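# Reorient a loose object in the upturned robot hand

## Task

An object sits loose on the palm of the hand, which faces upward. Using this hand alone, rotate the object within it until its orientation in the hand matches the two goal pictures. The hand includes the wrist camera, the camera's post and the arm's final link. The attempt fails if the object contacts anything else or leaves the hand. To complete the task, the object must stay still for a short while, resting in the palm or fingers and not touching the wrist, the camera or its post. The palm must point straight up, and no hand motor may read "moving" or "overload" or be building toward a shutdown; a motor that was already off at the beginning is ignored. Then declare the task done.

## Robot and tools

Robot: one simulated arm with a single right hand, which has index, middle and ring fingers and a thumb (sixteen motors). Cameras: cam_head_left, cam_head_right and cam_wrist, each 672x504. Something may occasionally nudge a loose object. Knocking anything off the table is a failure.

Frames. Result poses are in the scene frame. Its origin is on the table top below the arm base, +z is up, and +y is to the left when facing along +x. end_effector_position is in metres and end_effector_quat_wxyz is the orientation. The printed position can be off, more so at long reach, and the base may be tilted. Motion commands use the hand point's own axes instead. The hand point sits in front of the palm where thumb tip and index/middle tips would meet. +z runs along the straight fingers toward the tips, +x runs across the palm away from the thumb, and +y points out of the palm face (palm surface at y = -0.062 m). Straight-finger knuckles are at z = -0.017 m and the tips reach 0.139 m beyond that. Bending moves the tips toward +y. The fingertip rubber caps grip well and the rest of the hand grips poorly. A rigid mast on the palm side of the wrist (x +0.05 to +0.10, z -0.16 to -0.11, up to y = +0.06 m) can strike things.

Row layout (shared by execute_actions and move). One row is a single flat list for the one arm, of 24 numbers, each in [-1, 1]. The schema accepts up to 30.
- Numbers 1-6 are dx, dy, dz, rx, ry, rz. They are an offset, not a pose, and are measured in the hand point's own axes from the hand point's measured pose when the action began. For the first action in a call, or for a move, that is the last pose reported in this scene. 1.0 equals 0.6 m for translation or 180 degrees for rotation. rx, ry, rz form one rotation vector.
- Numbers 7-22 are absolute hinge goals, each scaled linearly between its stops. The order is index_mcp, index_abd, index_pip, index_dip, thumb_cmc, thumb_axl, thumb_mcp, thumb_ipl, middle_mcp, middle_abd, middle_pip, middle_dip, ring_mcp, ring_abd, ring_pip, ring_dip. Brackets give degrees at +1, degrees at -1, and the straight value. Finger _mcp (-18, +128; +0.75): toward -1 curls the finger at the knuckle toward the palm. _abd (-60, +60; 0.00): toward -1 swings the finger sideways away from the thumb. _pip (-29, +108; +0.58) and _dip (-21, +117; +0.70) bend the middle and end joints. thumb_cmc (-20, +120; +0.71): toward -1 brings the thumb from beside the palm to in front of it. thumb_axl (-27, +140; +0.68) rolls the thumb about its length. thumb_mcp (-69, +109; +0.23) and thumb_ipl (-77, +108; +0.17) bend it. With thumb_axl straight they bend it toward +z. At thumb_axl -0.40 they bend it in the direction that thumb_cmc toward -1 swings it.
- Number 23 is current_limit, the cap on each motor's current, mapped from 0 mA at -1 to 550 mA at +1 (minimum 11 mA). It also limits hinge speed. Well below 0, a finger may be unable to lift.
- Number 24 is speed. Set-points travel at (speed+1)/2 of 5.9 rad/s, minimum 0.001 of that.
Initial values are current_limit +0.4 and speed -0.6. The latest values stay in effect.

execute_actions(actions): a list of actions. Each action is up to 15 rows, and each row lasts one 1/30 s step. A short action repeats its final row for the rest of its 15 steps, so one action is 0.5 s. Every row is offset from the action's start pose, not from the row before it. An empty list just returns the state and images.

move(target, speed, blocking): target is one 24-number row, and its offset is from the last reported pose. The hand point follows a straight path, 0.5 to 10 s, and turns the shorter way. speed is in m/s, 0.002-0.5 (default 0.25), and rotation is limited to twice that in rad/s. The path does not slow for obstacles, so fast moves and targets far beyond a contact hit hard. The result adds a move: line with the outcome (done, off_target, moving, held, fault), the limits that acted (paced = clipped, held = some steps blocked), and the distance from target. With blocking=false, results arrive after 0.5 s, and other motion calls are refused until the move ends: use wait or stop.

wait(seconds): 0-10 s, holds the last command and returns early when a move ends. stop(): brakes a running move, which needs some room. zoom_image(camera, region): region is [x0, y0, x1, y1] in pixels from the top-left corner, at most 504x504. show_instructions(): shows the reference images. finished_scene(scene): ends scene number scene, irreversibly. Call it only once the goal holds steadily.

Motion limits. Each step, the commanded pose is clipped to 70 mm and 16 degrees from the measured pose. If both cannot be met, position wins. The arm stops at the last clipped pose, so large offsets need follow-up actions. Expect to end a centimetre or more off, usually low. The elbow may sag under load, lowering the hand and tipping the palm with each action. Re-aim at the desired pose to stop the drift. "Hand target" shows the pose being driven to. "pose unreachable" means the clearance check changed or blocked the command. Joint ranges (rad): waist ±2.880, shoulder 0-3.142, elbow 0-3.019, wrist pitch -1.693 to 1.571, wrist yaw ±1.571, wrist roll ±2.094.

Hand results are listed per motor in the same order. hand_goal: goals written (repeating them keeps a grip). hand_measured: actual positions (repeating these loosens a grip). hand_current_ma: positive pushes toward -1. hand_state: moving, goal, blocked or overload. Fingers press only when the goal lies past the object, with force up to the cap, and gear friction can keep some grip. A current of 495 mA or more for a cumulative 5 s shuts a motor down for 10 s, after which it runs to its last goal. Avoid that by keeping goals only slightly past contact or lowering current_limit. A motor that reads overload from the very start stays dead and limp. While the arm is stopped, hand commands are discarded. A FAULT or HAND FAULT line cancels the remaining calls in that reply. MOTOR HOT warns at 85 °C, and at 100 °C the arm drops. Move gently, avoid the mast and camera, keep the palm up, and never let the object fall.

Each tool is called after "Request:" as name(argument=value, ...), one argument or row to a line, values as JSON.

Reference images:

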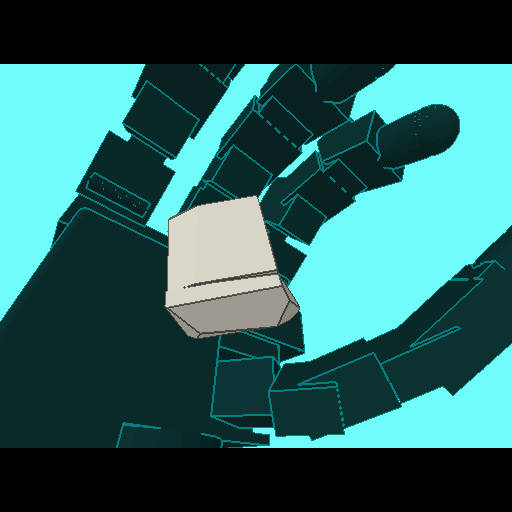

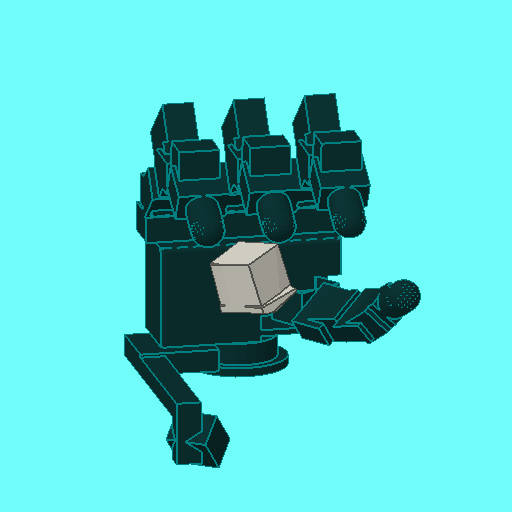

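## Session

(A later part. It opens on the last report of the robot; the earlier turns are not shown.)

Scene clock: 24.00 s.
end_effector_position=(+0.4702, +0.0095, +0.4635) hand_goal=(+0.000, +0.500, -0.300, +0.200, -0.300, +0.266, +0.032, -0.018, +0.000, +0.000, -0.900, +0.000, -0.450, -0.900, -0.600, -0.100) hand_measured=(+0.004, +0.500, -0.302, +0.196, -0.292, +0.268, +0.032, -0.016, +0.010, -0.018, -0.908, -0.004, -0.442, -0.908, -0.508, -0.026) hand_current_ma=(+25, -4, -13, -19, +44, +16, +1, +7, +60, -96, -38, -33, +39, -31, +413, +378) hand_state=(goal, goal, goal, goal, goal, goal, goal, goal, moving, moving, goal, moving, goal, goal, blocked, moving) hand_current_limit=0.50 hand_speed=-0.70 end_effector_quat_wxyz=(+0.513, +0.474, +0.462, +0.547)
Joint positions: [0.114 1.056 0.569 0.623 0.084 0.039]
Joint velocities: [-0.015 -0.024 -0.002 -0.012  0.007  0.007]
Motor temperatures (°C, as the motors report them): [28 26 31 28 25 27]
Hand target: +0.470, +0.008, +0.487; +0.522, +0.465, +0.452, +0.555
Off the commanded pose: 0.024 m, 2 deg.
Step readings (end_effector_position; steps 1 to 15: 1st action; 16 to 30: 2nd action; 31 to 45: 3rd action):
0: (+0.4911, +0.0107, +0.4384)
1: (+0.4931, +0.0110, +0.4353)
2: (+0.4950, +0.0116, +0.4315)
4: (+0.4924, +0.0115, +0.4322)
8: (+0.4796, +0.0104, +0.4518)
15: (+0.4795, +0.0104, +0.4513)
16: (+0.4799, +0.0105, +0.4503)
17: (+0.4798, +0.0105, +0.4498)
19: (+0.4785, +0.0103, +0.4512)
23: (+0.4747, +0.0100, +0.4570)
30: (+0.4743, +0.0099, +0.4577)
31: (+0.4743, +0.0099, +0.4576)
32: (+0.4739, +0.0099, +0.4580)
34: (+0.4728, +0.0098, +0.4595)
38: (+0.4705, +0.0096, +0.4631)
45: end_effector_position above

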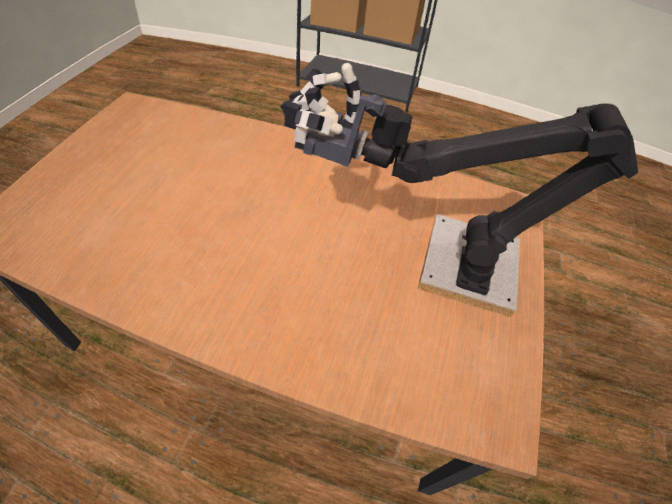

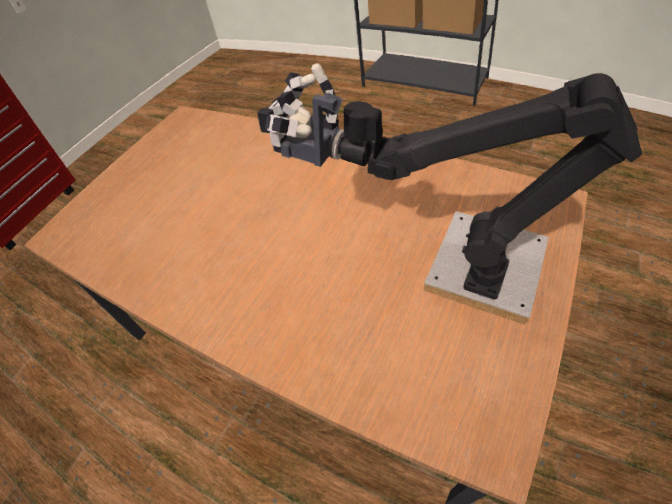

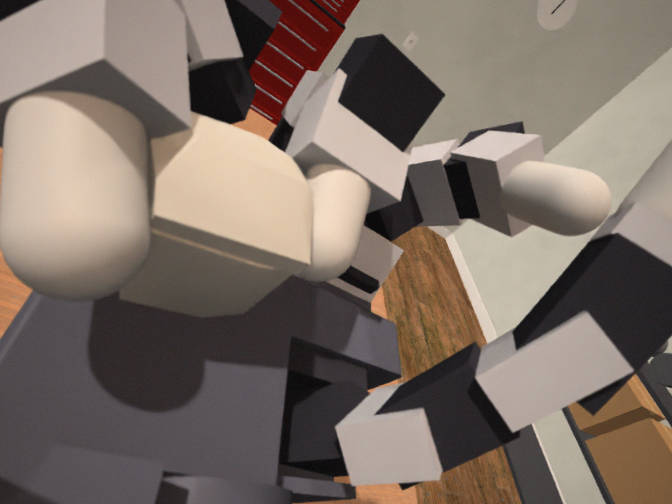

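Pinched. Extend the middle toward the wrist to twist.

Request:
execute_actions(
  actions=[
    [[0,0.04,0,-0.011,0,0,0,0.5,-0.3,0.2,-0.3,0.266,0.032,-0.018,-0.2,0,-0.75,0.1,-0.4,-0.9,-0.55,-0.1,0.5,-0.8]],
    [[0,0.04,0,-0.011,0,0,0,0.5,-0.3,0.2,-0.3,0.266,0.032,-0.018,-0.4,0,-0.62,0.2,-0.35,-0.9,-0.55,-0.2,0.5,-0.8]],
  ],
)

Scene clock: 25.13 s.
end_effector_position=(+0.4652, +0.0090, +0.4697) hand_goal=(+0.000, +0.500, -0.300, +0.200, -0.300, +0.266, +0.032, -0.018, -0.400, +0.000, -0.620, +0.200, -0.350, -0.900, -0.550, -0.200) hand_measured=(+0.004, +0.500, -0.302, +0.196, -0.292, +0.268, +0.032, -0.016, -0.108, +0.008, -0.594, +0.202, -0.438, -0.920, -0.476, -0.142) hand_current_ma=(+25, -4, -13, -19, +44, +16, +1, +7, +412, +44, +147, +13, -413, -88, +369, +285) hand_state=(goal, goal, goal, goal, goal, goal, goal, goal, blocked, moving, moving, goal, blocked, blocked, moving, moving) hand_current_limit=0.50 hand_speed=-0.80 end_effector_quat_wxyz=(+0.514, +0.473, +0.461, +0.548)
Joint positions: [0.114 1.032 0.569 0.603 0.084 0.039]
Joint velocities: [-0.015 -0.005 -0.012  0.002  0.037  0.066]
Motor temperatures (°C, as the motors report them): [28 26 31 28 25 27]
Hand target: +0.464, +0.008, +0.490; +0.521, +0.465, +0.452, +0.555
Off the commanded pose: 0.021 m, 2 deg.
Step readings (end_effector_position; steps 1 to 15: 1st action; 16 to 30: 2nd action):
0: (+0.4702, +0.0095, +0.4635)
1: (+0.4703, +0.0095, +0.4633)
2: (+0.4701, +0.0095, +0.4633)
4: (+0.4695, +0.0095, +0.4639)
8: (+0.4679, +0.0093, +0.4664)
15: (+0.4676, +0.0093, +0.4667)
16: (+0.4677, +0.0093, +0.4665)
17: (+0.4676, +0.0093, +0.4664)
19: (+0.4670, +0.0092, +0.4671)
23: (+0.4655, +0.0091, +0.4693)
30: end_effector_position above

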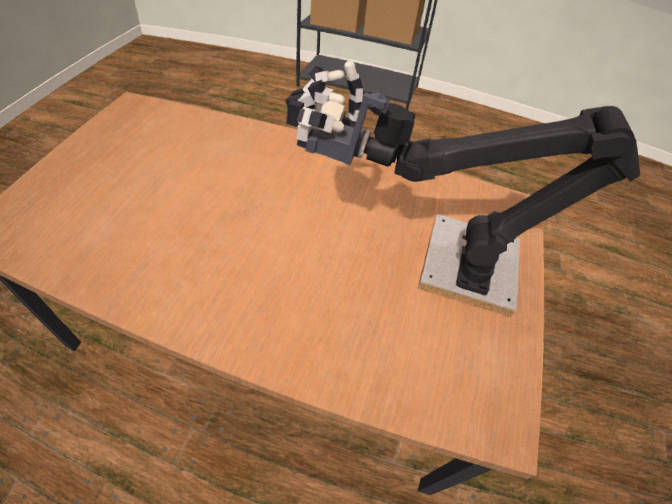

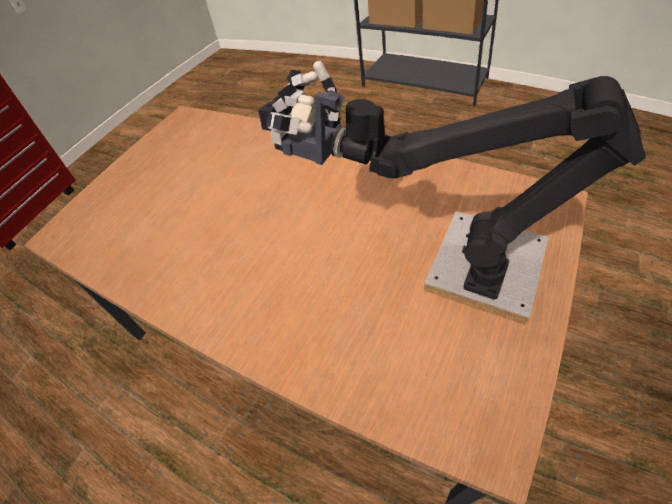

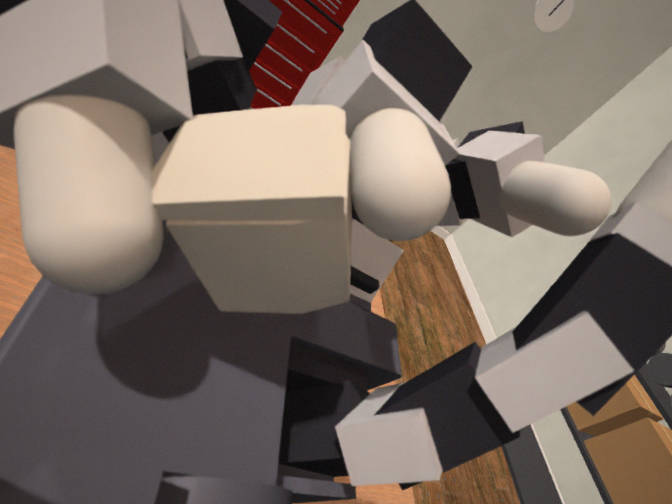

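Request:
execute_actions(
  actions=[
    [[0,0.033,0,0,0,0,0,0.5,-0.3,0.2,-0.3,0.266,0.032,-0.018,0.2,0,-0.4,0.2,-0.45,-0.9,-0.4,0,0.5,-0.6]],
    [[0,0.033,0,-0.011,0,0,0,0.5,-0.3,0.2,-0.3,0.266,0.032,-0.018,0.7,0,-0.8,-0.2,-0.45,-0.9,-0.4,0,0.5,-0.4]],
    [[0,0.033,0,-0.011,0,0,0,0.5,-0.3,0.2,-0.3,0.266,0.032,-0.018,0.6,0,-1,-0.4,-0.45,-0.9,-0.4,0,0.5,-0.4]],
  ],
)

Scene clock: 26.80 s.
end_effector_position=(+0.4625, +0.0090, +0.4692) hand_goal=(+0.000, +0.500, -0.300, +0.200, -0.300, +0.266, +0.032, -0.018, +0.600, +0.000, -1.000, -0.400, -0.450, -0.900, -0.400, +0.000) hand_measured=(+0.004, +0.500, -0.302, +0.196, -0.292, +0.268, +0.032, -0.018, +0.618, +0.004, -0.998, -0.398, -0.454, -0.910, -0.406, -0.004) hand_current_ma=(+24, -4, -13, -19, +45, +16, +2, +7, +98, +14, +5, +11, -18, -41, -32, -18) hand_state=(goal, goal, goal, goal, goal, goal, goal, goal, goal, goal, goal, goal, goal, goal, goal, goal) hand_current_limit=0.50 hand_speed=-0.40 end_effector_quat_wxyz=(+0.507, +0.480, +0.470, +0.540)
Joint positions: [0.114 0.999 0.569 0.54  0.082 0.039]
Joint velocities: [-0.015  0.005  0.007  0.002 -0.051  0.007]
Motor temperatures (°C, as the motors report them): [28 26 32 28 25 27]
Hand target: +0.460, +0.008, +0.489; +0.515, +0.472, +0.460, +0.548
Off the commanded pose: 0.020 m, 2 deg.
Step readings (end_effector_position; steps 1 to 15: 1st action; 16 to 30: 2nd action; 31 to 45: 3rd action):
0: (+0.4652, +0.0090, +0.4697)
1: (+0.4657, +0.0091, +0.4682)
2: (+0.4659, +0.0092, +0.4667)
4: (+0.4653, +0.0091, +0.4657)
8: (+0.4627, +0.0089, +0.4690)
15: (+0.4625, +0.0090, +0.4692)
16: (+0.4625, +0.0090, +0.4692)
17: (+0.4625, +0.0090, +0.4692)
19: (+0.4625, +0.0090, +0.4692)
23: (+0.4625, +0.0090, +0.4692)
30: (+0.4625, +0.0090, +0.4692)
31: (+0.4625, +0.0090, +0.4692)
32: (+0.4625, +0.0090, +0.4692)
34: (+0.4625, +0.0090, +0.4692)
38: (+0.4625, +0.0090, +0.4692)
45: end_effector_position above

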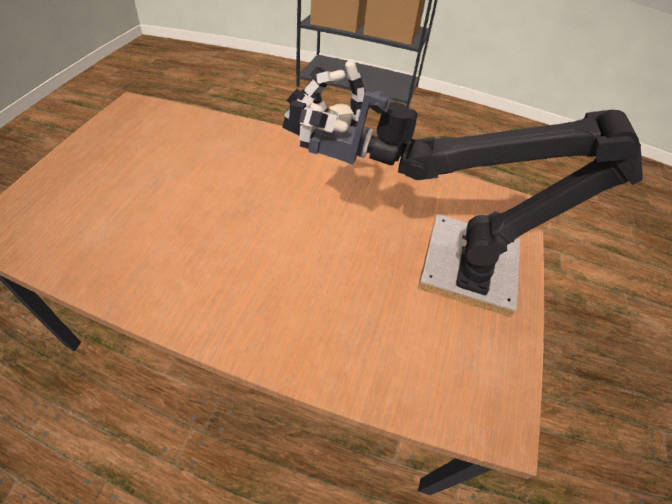

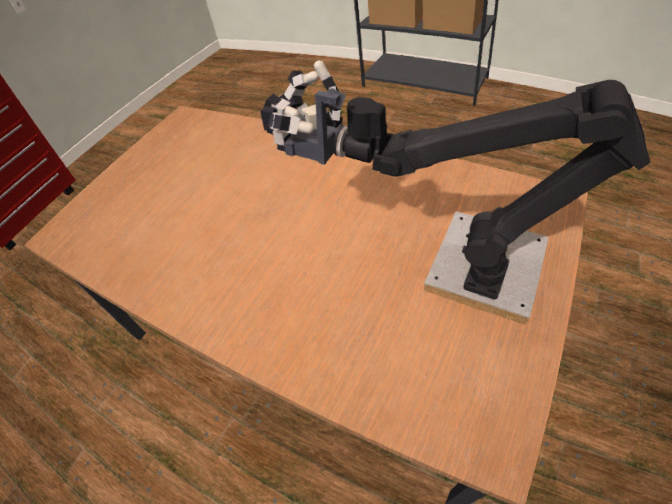

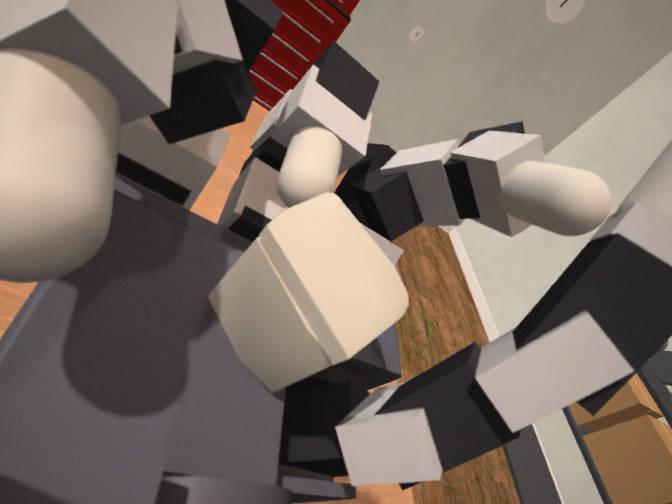

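Request:
execute_actions(
  actions=[
    [[0,0.033,0,-0.011,0,0,0.6,0,-0.9,-0.3,0,0.266,0.032,-0.018,0.6,0,-1,-0.4,-0.45,-0.9,-0.8,0,0.5,-0.4]],
    [[0,0.033,0,-0.011,0,0,0.4,0.2,-1,-0.3,0,0.266,0.032,-0.018,0.6,0,-1,-0.4,-0.45,-0.9,-0.85,0,0.5,-0.6]],
    [[0,0.033,0,-0.011,0,0,0.1,0.3,-1,-0.15,0,0.266,0.032,-0.018,0.6,0,-1,-0.4,-0.45,-0.9,-0.85,0,0.5,-0.7]],
    [[0,0.033,0,-0.011,0,0,-0.15,0.4,-0.95,-0.05,0,0.266,0.032,-0.018,0.6,0,-1,-0.4,-0.45,-0.9,-0.85,0,0.5,-0.7]],
  ],
)

Scene clock: 29.03 s.
end_effector_position=(+0.4625, +0.0090, +0.4692) hand_goal=(-0.150, +0.400, -0.950, -0.050, +0.000, +0.266, +0.032, -0.018, +0.600, +0.000, -1.000, -0.400, -0.450, -0.900, -0.850, +0.000) hand_measured=(-0.142, +0.398, -0.956, -0.054, +0.004, +0.268, +0.032, -0.018, +0.618, +0.004, -0.998, -0.398, -0.454, -0.906, -0.850, -0.002) hand_current_ma=(+43, -12, -31, -17, +24, +15, +2, +7, +98, +14, +5, +11, -18, -26, +5, -14) hand_state=(moving, goal, goal, goal, goal, goal, goal, goal, goal, goal, goal, goal, goal, goal, goal, goal) hand_current_limit=0.50 hand_speed=-0.70 end_effector_quat_wxyz=(+0.507, +0.480, +0.470, +0.540)
Joint positions: [0.114 0.999 0.569 0.54  0.082 0.039]
Joint velocities: [-0.005 -0.015 -0.012 -0.002  0.007  0.022]
Motor temperatures (°C, as the motors report them): [28 26 32 28 25 27]
Hand target: +0.460, +0.008, +0.489; +0.515, +0.472, +0.460, +0.548
Off the commanded pose: 0.020 m, 2 deg.
Step readings (end_effector_position; steps 1 to 15: 1st action; 16 to 30: 2nd action; 31 to 45: 3rd action; 46 to 60: 4th action):
0: (+0.4625, +0.0090, +0.4692)
1: (+0.4625, +0.0090, +0.4692)
2: (+0.4625, +0.0090, +0.4692)
4: (+0.4625, +0.0090, +0.4692)
8: (+0.4625, +0.0090, +0.4692)
15: (+0.4625, +0.0090, +0.4692)
16: (+0.4625, +0.0090, +0.4692)
17: (+0.4625, +0.0090, +0.4692)
19: (+0.4625, +0.0090, +0.4692)
23: (+0.4625, +0.0090, +0.4692)
30: (+0.4625, +0.0090, +0.4692)
31: (+0.4625, +0.0090, +0.4692)
32: (+0.4625, +0.0090, +0.4692)
34: (+0.4625, +0.0090, +0.4692)
38: (+0.4625, +0.0090, +0.4692)
45: (+0.4625, +0.0090, +0.4692)
46: (+0.4625, +0.0090, +0.4692)
47: (+0.4625, +0.0090, +0.4692)
49: (+0.4625, +0.0090, +0.4692)
53: (+0.4625, +0.0090, +0.4692)
60: end_effector_position above

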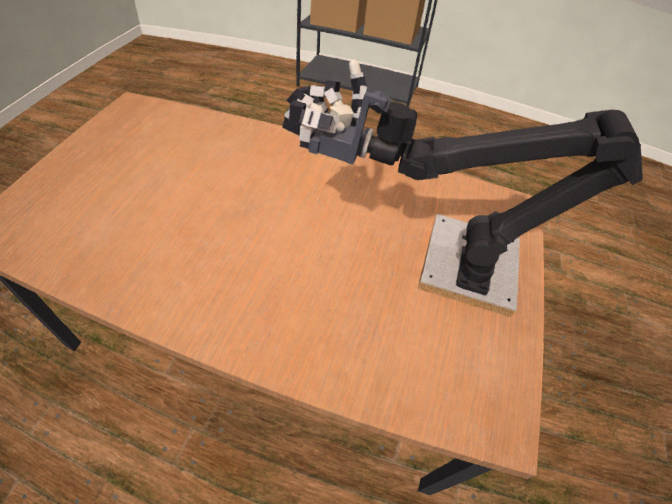

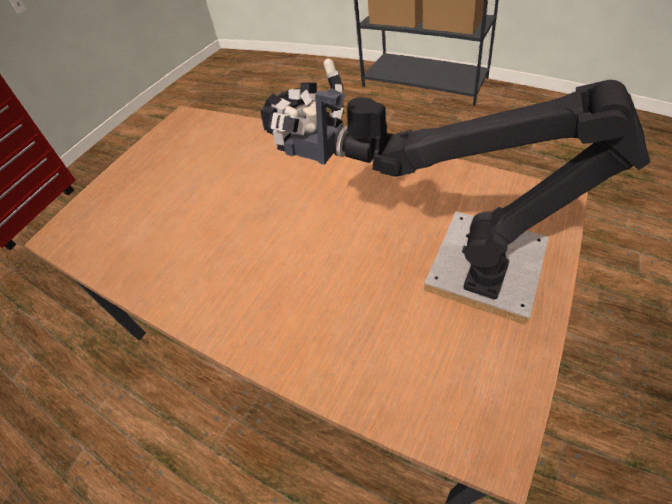

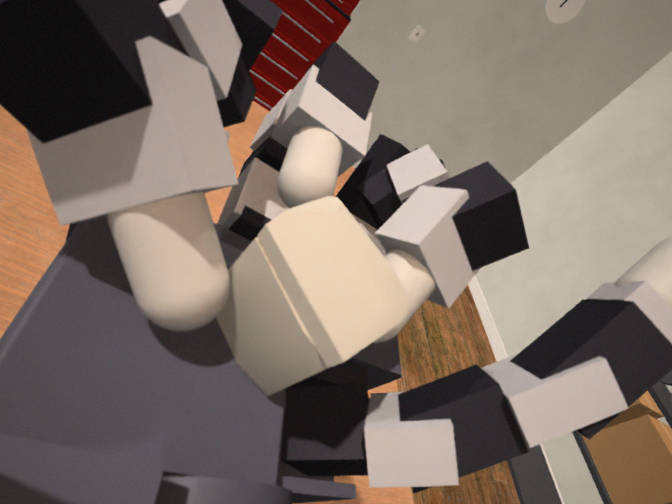

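Twist: ring curls (+z,-x), index extends (-z,+x).

Request:
execute_actions(
  actions=[
    [[0,0.033,0,-0.011,0,0,-0.3,0.7,-0.95,0,0.4,0.266,0.032,-0.018,0.75,0,-1,-0.4,-0.35,-0.9,-1,-0.15,0.5,-0.75]],
    [[0,0.033,0,-0.011,0,0,-0.45,0.9,-0.92,0.1,0.4,0.266,0.032,-0.018,0.75,0,-1,-0.4,-0.25,-0.9,-1,-0.3,0.5,-0.75]],
  ],
)

Scene clock: 30.13 s.
end_effector_position=(+0.4625, +0.0090, +0.4692) hand_goal=(-0.450, +0.900, -0.920, +0.100, +0.400, +0.266, +0.032, -0.018, +0.750, +0.000, -1.000, -0.400, -0.250, -0.900, -1.000, -0.300) hand_measured=(-0.464, +0.872, -0.882, +0.118, +0.408, +0.268, +0.032, -0.018, +0.756, +0.004, -0.998, -0.398, -0.242, -0.882, -0.974, -0.302) hand_current_ma=(-75, -121, +203, +90, +42, +15, +4, +7, +30, +14, +5, +11, +44, +82, +130, -11) hand_state=(goal, moving, blocked, goal, goal, goal, goal, goal, goal, goal, goal, goal, goal, goal, blocked, goal) hand_current_limit=0.50 hand_speed=-0.75 end_effector_quat_wxyz=(+0.507, +0.480, +0.470, +0.540)
Joint positions: [0.114 0.999 0.569 0.54  0.082 0.039]
Joint velocities: [-0.005 -0.005 -0.002  0.007  0.066 -0.007]
Motor temperatures (°C, as the motors report them): [28 26 32 28 25 27]
Hand target: +0.460, +0.008, +0.489; +0.515, +0.472, +0.460, +0.548
Off the commanded pose: 0.020 m, 2 deg.
Step readings (end_effector_position; steps 1 to 15: 1st action; 16 to 30: 2nd action):
0: (+0.4625, +0.0090, +0.4692)
1: (+0.4625, +0.0090, +0.4692)
2: (+0.4625, +0.0090, +0.4692)
4: (+0.4625, +0.0090, +0.4692)
8: (+0.4625, +0.0090, +0.4692)
15: (+0.4625, +0.0090, +0.4692)
16: (+0.4625, +0.0090, +0.4692)
17: (+0.4625, +0.0090, +0.4692)
19: (+0.4625, +0.0090, +0.4692)
23: (+0.4625, +0.0090, +0.4692)
30: end_effector_position above

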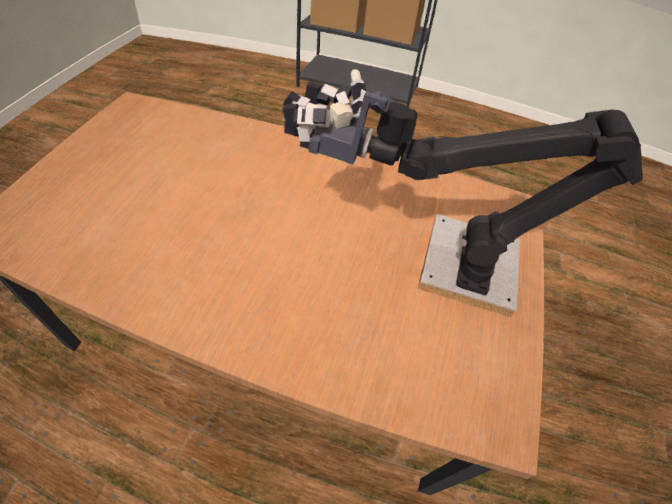

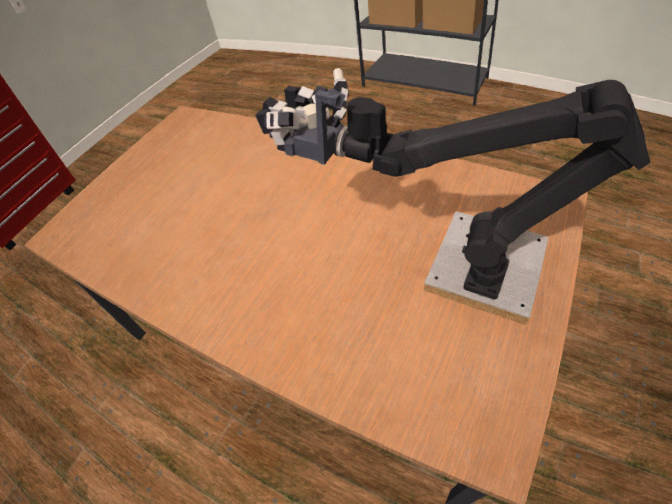

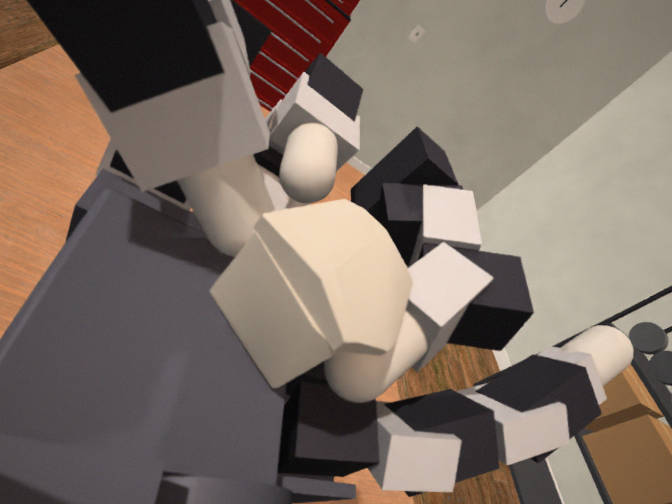

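Request:
zoom_image(
  camera="cam_wrist",
  region=[170,150,470,420],
)

Request:
zoom_image(
  camera="cam_head_left",
  region=[290,70,390,160],
)

Region (170, 150, 470, 420) of cam_wrist's 672x504 image, scaled by 1.680, with more detail than that image has; it fills the top 454 rows of this view, and the rest is white.

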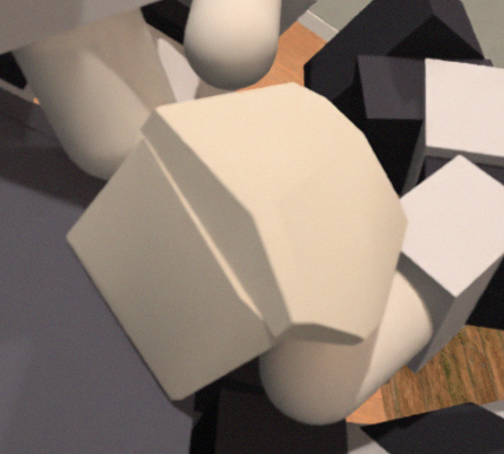

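Region (290, 70, 390, 160) of cam_head_left's 672x504 image, scaled by 5.040, with more detail than that image has; it fills the top 454 rows of this view, and the rest is white.

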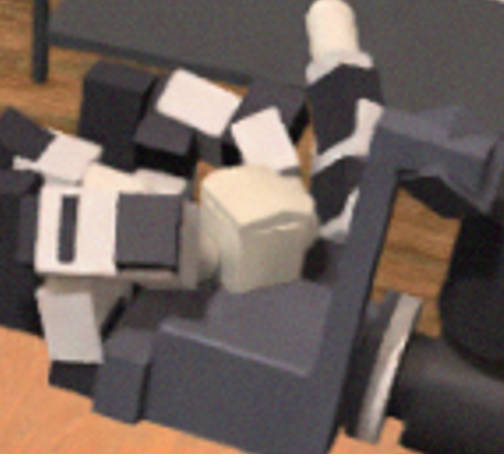

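Request:
execute_actions(
  actions=[
    [[0,0.033,0,-0.011,0,0,-0.47,0.88,-0.88,0.1,0.4,0.266,0.032,-0.018,0.75,0,-1,-0.4,-0.25,-0.4,-0.8,-0.1,0.5,-0.6]],
    [[0,0.033,0,-0.011,0,0,-0.47,0.88,-0.88,0.1,0.4,0.266,0.032,-0.018,0.4,0,-0.9,-0.2,-0.5,-0.7,-0.6,0.2,0.5,-0.6]],
    [[0,0.033,0,-0.011,0,0,-0.47,0.88,-0.88,0.1,0.4,0.266,0.032,-0.018,0.3,0,-0.9,-0.2,-0.5,-0.95,-0.9,0.15,0.5,-0.6]],
    [[0,0.033,0,-0.011,0,0,-0.47,0.88,-0.88,0.1,0.4,0.266,0.032,-0.018,0.1,0,-0.83,-0.1,-0.5,-0.95,-0.9,0.15,0.5,-0.7]],
  ],
)

Scene clock: 32.50 s.
end_effector_position=(+0.4625, +0.0090, +0.4692) hand_goal=(-0.470, +0.880, -0.880, +0.100, +0.400, +0.266, +0.032, -0.018, +0.100, +0.000, -0.830, -0.100, -0.500, -0.950, -0.900, +0.150) hand_measured=(-0.474, +0.878, -0.870, +0.106, +0.408, +0.268, +0.032, -0.018, +0.170, +0.002, -0.810, -0.098, -0.496, -0.950, -0.872, +0.158) hand_current_ma=(-23, -6, +50, +29, +42, +15, +4, +7, +378, +11, +96, +16, +18, +3, +142, +45) hand_state=(goal, goal, goal, goal, goal, goal, goal, goal, blocked, goal, goal, goal, goal, goal, blocked, goal) hand_current_limit=0.50 hand_speed=-0.70 end_effector_quat_wxyz=(+0.507, +0.480, +0.470, +0.540)
Joint positions: [0.114 0.999 0.569 0.54  0.082 0.039]
Joint velocities: [-0.005 -0.015 -0.007 -0.002 -0.007  0.051]
Motor temperatures (°C, as the motors report them): [28 26 32 28 25 27]
Hand target: +0.460, +0.008, +0.489; +0.515, +0.472, +0.460, +0.548
Off the commanded pose: 0.020 m, 2 deg.
Step readings (end_effector_position; steps 1 to 15: 1st action; 16 to 30: 2nd action; 31 to 45: 3rd action; 46 to 60: 4th action):
0: (+0.4625, +0.0090, +0.4692)
1: (+0.4625, +0.0090, +0.4692)
2: (+0.4625, +0.0090, +0.4692)
4: (+0.4625, +0.0090, +0.4692)
8: (+0.4625, +0.0090, +0.4692)
15: (+0.4625, +0.0090, +0.4692)
16: (+0.4625, +0.0090, +0.4692)
17: (+0.4625, +0.0090, +0.4692)
19: (+0.4625, +0.0090, +0.4692)
23: (+0.4625, +0.0090, +0.4692)
30: (+0.4625, +0.0090, +0.4692)
31: (+0.4625, +0.0090, +0.4692)
32: (+0.4625, +0.0090, +0.4692)
34: (+0.4625, +0.0090, +0.4692)
38: (+0.4625, +0.0090, +0.4692)
45: (+0.4625, +0.0090, +0.4692)
46: (+0.4625, +0.0090, +0.4692)
47: (+0.4625, +0.0090, +0.4692)
49: (+0.4625, +0.0090, +0.4692)
53: (+0.4625, +0.0090, +0.4692)
60: end_effector_position above

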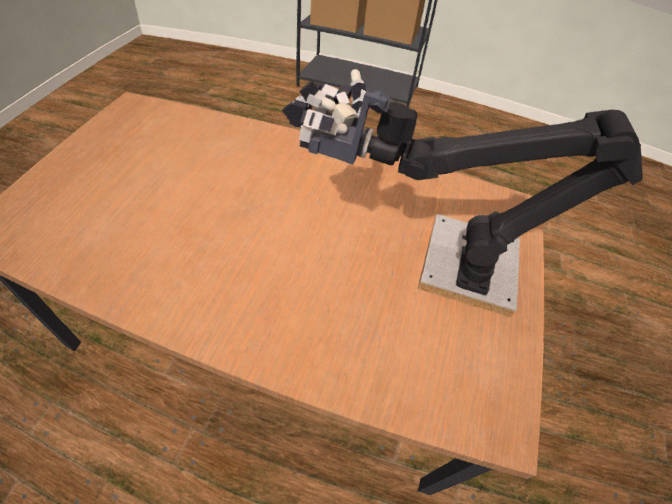

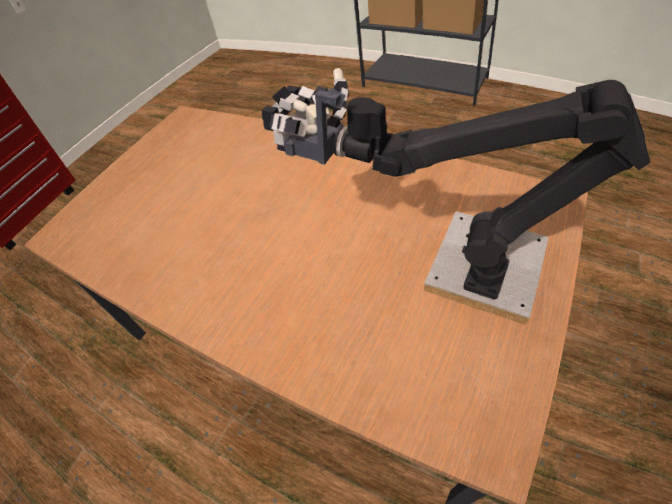

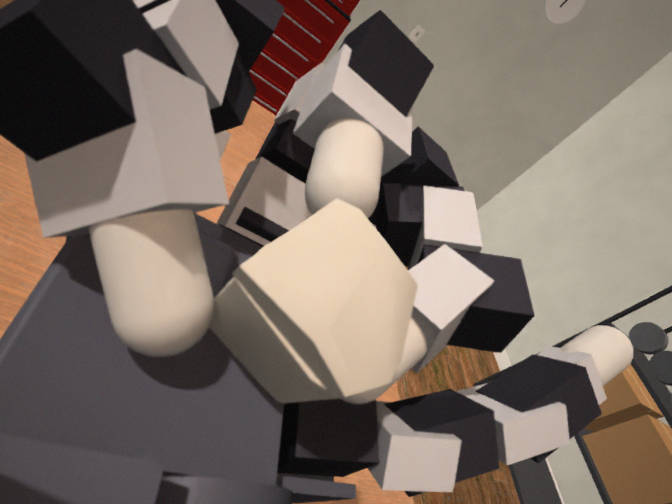

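Request:
execute_actions(
  actions=[
    [[0,0.033,0,-0.011,0,0,-0.45,0.92,-0.93,0.1,0.4,0.266,0.032,-0.018,0.35,0,-0.95,-0.2,-0.36,-0.95,-1,-0.08,0.5,-0.7]],
    [[0,0.033,0,-0.011,0,0,-0.45,0.92,-0.93,0.1,0.4,0.266,0.032,-0.018,0.15,0,-0.9,-0.1,-0.36,-0.95,-1,-0.08,0.5,-0.7]],
    [[0,0.033,0,-0.011,0,0,-0.45,0.92,-0.93,0.1,0.4,0.266,0.032,-0.018,0,0,-0.7,0.05,-0.36,-0.95,-1,-0.08,0.5,-0.8]],
  ],
)

Scene clock: 34.23 s.
end_effector_position=(+0.4625, +0.0090, +0.4692) hand_goal=(-0.450, +0.920, -0.930, +0.100, +0.400, +0.266, +0.032, -0.018, +0.000, +0.000, -0.700, +0.050, -0.360, -0.950, -1.000, -0.080) hand_measured=(-0.454, +0.910, -0.904, +0.108, +0.408, +0.268, +0.032, -0.018, +0.136, -0.010, -0.686, +0.054, -0.402, -0.926, -0.942, -0.052) hand_current_ma=(-25, -44, +145, +45, +42, +15, +4, +7, +334, -37, +109, +37, -222, +102, +298, +143) hand_state=(moving, goal, blocked, goal, goal, goal, goal, goal, moving, moving, moving, moving, blocked, blocked, moving, blocked) hand_current_limit=0.50 hand_speed=-0.80 end_effector_quat_wxyz=(+0.507, +0.480, +0.470, +0.540)
Joint positions: [0.114 0.999 0.569 0.54  0.082 0.039]
Joint velocities: [-0.005 -0.005 -0.002 -0.012  0.007 -0.037]
Motor temperatures (°C, as the motors report them): [28 26 33 28 25 27]
Hand target: +0.460, +0.008, +0.489; +0.515, +0.472, +0.460, +0.548
Off the commanded pose: 0.020 m, 2 deg.
Step readings (end_effector_position; steps 1 to 15: 1st action; 16 to 30: 2nd action; 31 to 45: 3rd action):
0: (+0.4625, +0.0090, +0.4692)
1: (+0.4625, +0.0090, +0.4692)
2: (+0.4625, +0.0090, +0.4692)
4: (+0.4625, +0.0090, +0.4692)
8: (+0.4625, +0.0090, +0.4692)
15: (+0.4625, +0.0090, +0.4692)
16: (+0.4625, +0.0090, +0.4692)
17: (+0.4625, +0.0090, +0.4692)
19: (+0.4625, +0.0090, +0.4692)
23: (+0.4625, +0.0090, +0.4692)
30: (+0.4625, +0.0090, +0.4692)
31: (+0.4625, +0.0090, +0.4692)
32: (+0.4625, +0.0090, +0.4692)
34: (+0.4625, +0.0090, +0.4692)
38: (+0.4625, +0.0090, +0.4692)
45: end_effector_position above

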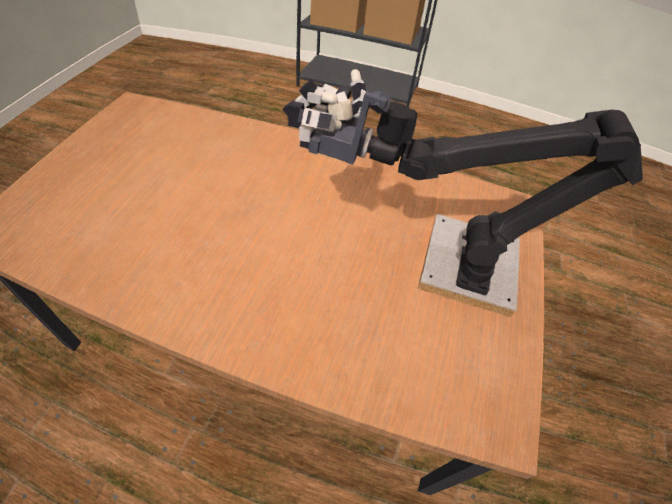

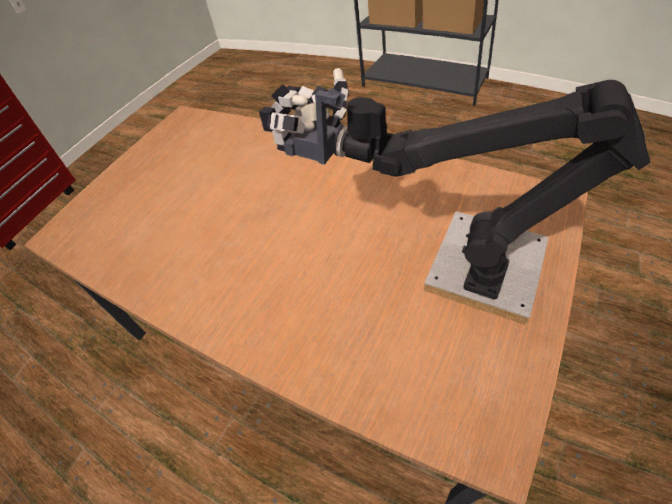

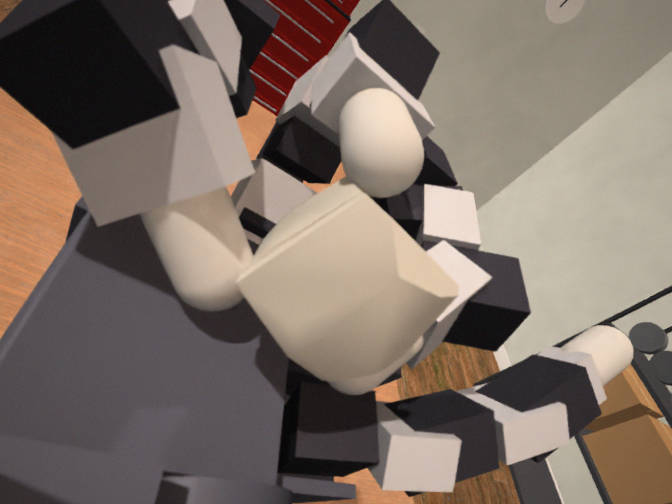

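Tipping. Continue.

Request:
execute_actions(
  actions=[
    [[0,0.033,0,-0.011,0,0,-0.42,0.92,-0.95,0,0.4,0.266,0.032,-0.018,-0.15,0,-0.55,0.15,-0.33,-0.95,-1,-0.12,0.5,-0.8]],
    [[0,0.033,0,-0.011,0,0,-0.4,0.9,-0.95,-0.05,0.4,0.266,0.032,-0.018,-0.3,0,-0.45,0.25,-0.33,-0.95,-1,-0.12,0.5,-0.8]],
  ],
)

Scene clock: 35.37 s.
end_effector_position=(+0.4625, +0.0090, +0.4692) hand_goal=(-0.400, +0.900, -0.950, -0.050, +0.400, +0.266, +0.032, -0.018, -0.300, +0.000, -0.450, +0.250, -0.330, -0.950, -1.000, -0.120) hand_measured=(-0.414, +0.898, -0.924, -0.016, +0.408, +0.268, +0.032, -0.018, -0.232, +0.000, -0.422, +0.256, -0.344, -0.936, -0.996, -0.116) hand_current_ma=(-73, -10, +144, +170, +43, +15, +4, +7, +366, -1, +148, +40, -80, +65, +23, +15) hand_state=(goal, goal, blocked, blocked, goal, goal, goal, goal, moving, goal, moving, goal, goal, goal, goal, goal) hand_current_limit=0.50 hand_speed=-0.80 end_effector_quat_wxyz=(+0.507, +0.480, +0.470, +0.540)
Joint positions: [0.114 0.999 0.569 0.54  0.082 0.039]
Joint velocities: [ 0.005 -0.015  0.012 -0.002  0.022  0.007]
Motor temperatures (°C, as the motors report them): [28 26 33 28 25 27]
Hand target: +0.460, +0.008, +0.489; +0.515, +0.472, +0.460, +0.548
Off the commanded pose: 0.020 m, 2 deg.
Step readings (end_effector_position; steps 1 to 15: 1st action; 16 to 30: 2nd action):
0: (+0.4625, +0.0090, +0.4692)
1: (+0.4625, +0.0090, +0.4692)
2: (+0.4625, +0.0090, +0.4692)
4: (+0.4625, +0.0090, +0.4692)
8: (+0.4625, +0.0090, +0.4692)
15: (+0.4625, +0.0090, +0.4692)
16: (+0.4625, +0.0090, +0.4692)
17: (+0.4625, +0.0090, +0.4692)
19: (+0.4625, +0.0090, +0.4692)
23: (+0.4625, +0.0090, +0.4692)
30: end_effector_position above

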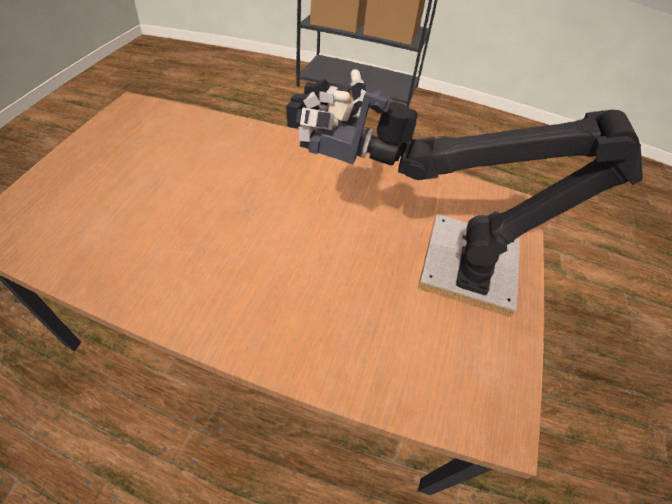

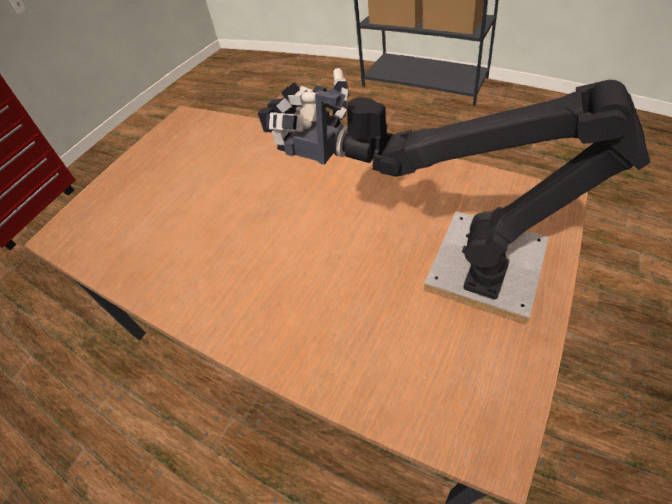

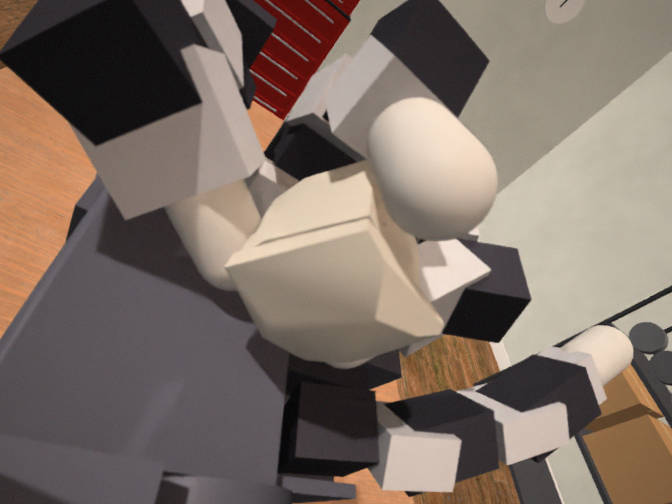

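Withdraw the index from underneath.

Request:
execute_actions(
  actions=[
    [[0,0.033,0,-0.011,0,0,-0.4,1,-0.7,0.1,0.5,0.266,0.032,-0.018,-0.35,0,-0.42,0.25,-0.33,-0.95,-1,-0.12,0.5,-0.75]],
    [[0,0.033,0,-0.011,0,0,-0.4,1,-0.45,0.25,0.5,0.266,0.032,-0.018,-0.45,0,-0.4,0.25,-0.33,-0.95,-0.9,-0.1,0.5,-0.75]],
  ],
)

Scene clock: 36.47 s.
end_effector_position=(+0.4625, +0.0090, +0.4692) hand_goal=(-0.400, +1.000, -0.450, +0.250, +0.500, +0.266, +0.032, -0.018, -0.450, +0.000, -0.400, +0.250, -0.330, -0.950, -0.900, -0.100) hand_measured=(-0.408, +1.000, -0.458, +0.246, +0.508, +0.268, +0.034, -0.018, -0.422, +0.002, -0.390, +0.254, -0.334, -0.948, -0.906, -0.104) hand_current_ma=(-39, -1, -24, -19, +45, +15, +7, +7, +155, +8, +51, +24, -26, +11, -33, -16) hand_state=(goal, goal, moving, goal, goal, goal, goal, goal, blocked, goal, goal, goal, goal, goal, goal, goal) hand_current_limit=0.50 hand_speed=-0.75 end_effector_quat_wxyz=(+0.507, +0.480, +0.470, +0.540)
Joint positions: [0.114 0.999 0.569 0.54  0.082 0.039]
Joint velocities: [ 0.005 -0.005 -0.002  0.002  0.007 -0.037]
Motor temperatures (°C, as the motors report them): [28 26 33 28 25 27]
Hand target: +0.460, +0.008, +0.489; +0.515, +0.472, +0.460, +0.548
Off the commanded pose: 0.020 m, 2 deg.
Step readings (end_effector_position; steps 1 to 15: 1st action; 16 to 30: 2nd action):
0: (+0.4625, +0.0090, +0.4692)
1: (+0.4625, +0.0090, +0.4692)
2: (+0.4625, +0.0090, +0.4692)
4: (+0.4625, +0.0090, +0.4692)
8: (+0.4625, +0.0090, +0.4692)
15: (+0.4625, +0.0090, +0.4692)
16: (+0.4625, +0.0090, +0.4692)
17: (+0.4625, +0.0090, +0.4692)
19: (+0.4625, +0.0090, +0.4692)
23: (+0.4625, +0.0090, +0.4692)
30: end_effector_position above

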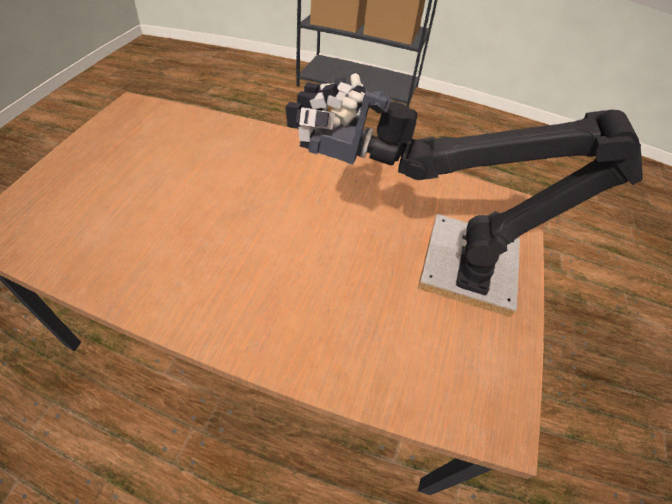

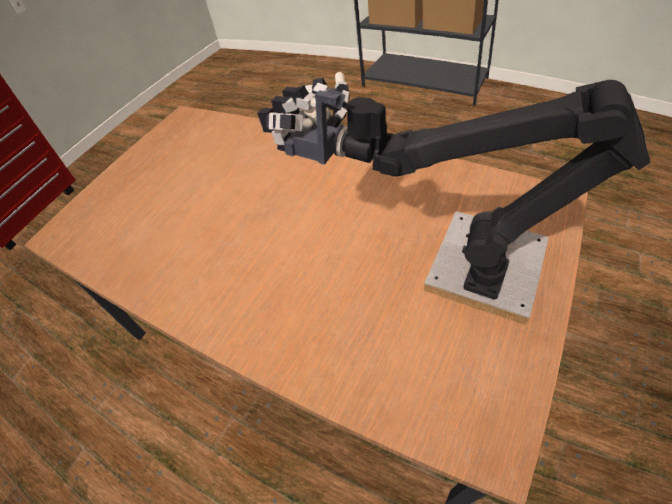

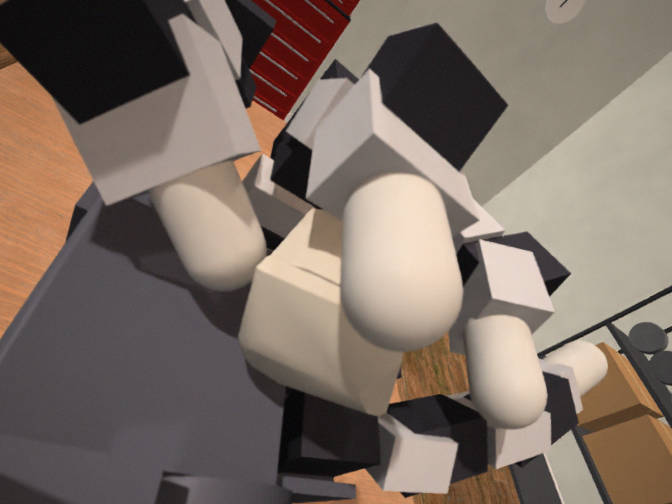

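Request:
execute_actions(
  actions=[
    [[0,0.04,0,0.012,0,-0.008,-0.3,1,-0.6,0.1,0.5,0.266,0.032,-0.018,0,0,-0.2,0.25,-0.45,-0.9,-0.85,0,0.5,-0.6]],
    [[0,0.045,0,-0.013,0,0,-0.2,1,-0.8,0,0.5,0.266,0.032,-0.018,0.05,0,0,0.25,-0.45,-0.9,-0.85,0,0.5,-0.75]],
  ],
)

Scene clock: 37.60 s.
end_effector_position=(+0.4575, +0.0100, +0.4632) hand_goal=(-0.200, +1.000, -0.800, +0.000, +0.500, +0.266, +0.032, -0.018, +0.050, +0.000, +0.000, +0.250, -0.450, -0.900, -0.850, +0.000) hand_measured=(-0.196, +1.000, -0.788, +0.004, +0.510, +0.268, +0.034, -0.018, +0.054, +0.002, -0.004, +0.252, -0.450, -0.906, -0.856, -0.004) hand_current_ma=(+25, -1, +61, +25, +54, +15, +8, +7, +22, +8, -16, +11, +4, -27, -33, -17) hand_state=(goal, goal, goal, goal, goal, goal, goal, goal, goal, goal, goal, goal, goal, goal, goal, goal) hand_current_limit=0.50 hand_speed=-0.75 end_effector_quat_wxyz=(+0.490, +0.496, +0.496, +0.517)
Joint positions: [0.112 0.933 0.57  0.39  0.074 0.03 ]
Joint velocities: [-0.015 -0.005  0.007 -0.007 -0.022  0.007]
Motor temperatures (°C, as the motors report them): [28 26 33 28 25 27]
Hand target: +0.456, +0.009, +0.490; +0.500, +0.485, +0.485, +0.528
Off the commanded pose: 0.027 m, 2 deg.
Step readings (end_effector_position; steps 1 to 15: 1st action; 16 to 30: 2nd action):
0: (+0.4625, +0.0090, +0.4692)
1: (+0.4635, +0.0096, +0.4662)
2: (+0.4641, +0.0102, +0.4621)
4: (+0.4627, +0.0102, +0.4586)
8: (+0.4576, +0.0101, +0.4639)
15: (+0.4573, +0.0100, +0.4637)
16: (+0.4574, +0.0100, +0.4636)
17: (+0.4574, +0.0100, +0.4635)
19: (+0.4575, +0.0100, +0.4633)
23: (+0.4575, +0.0100, +0.4632)
30: end_effector_position above

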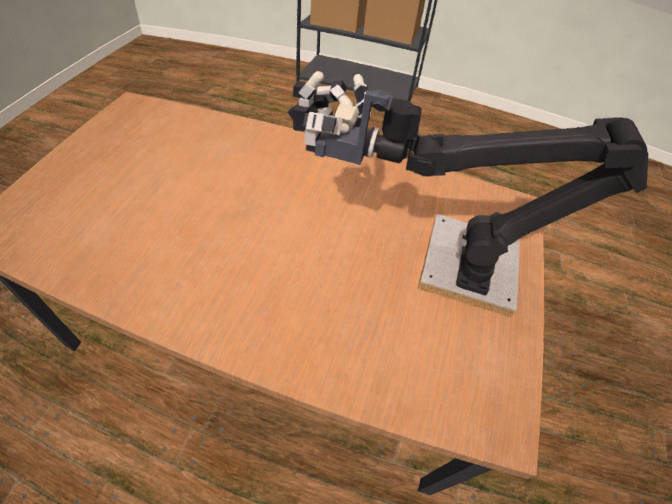

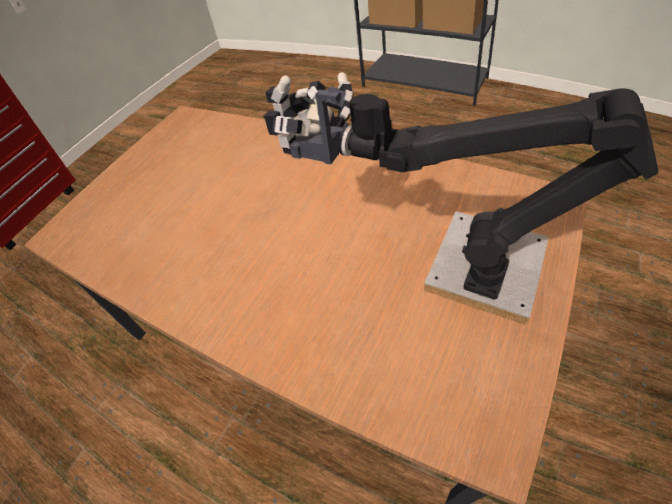

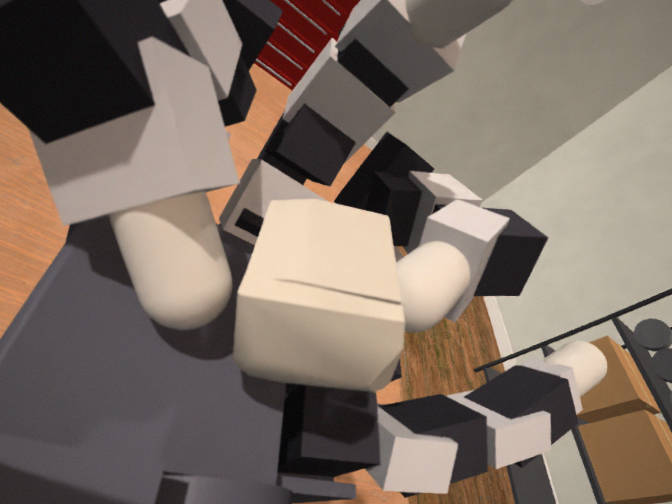

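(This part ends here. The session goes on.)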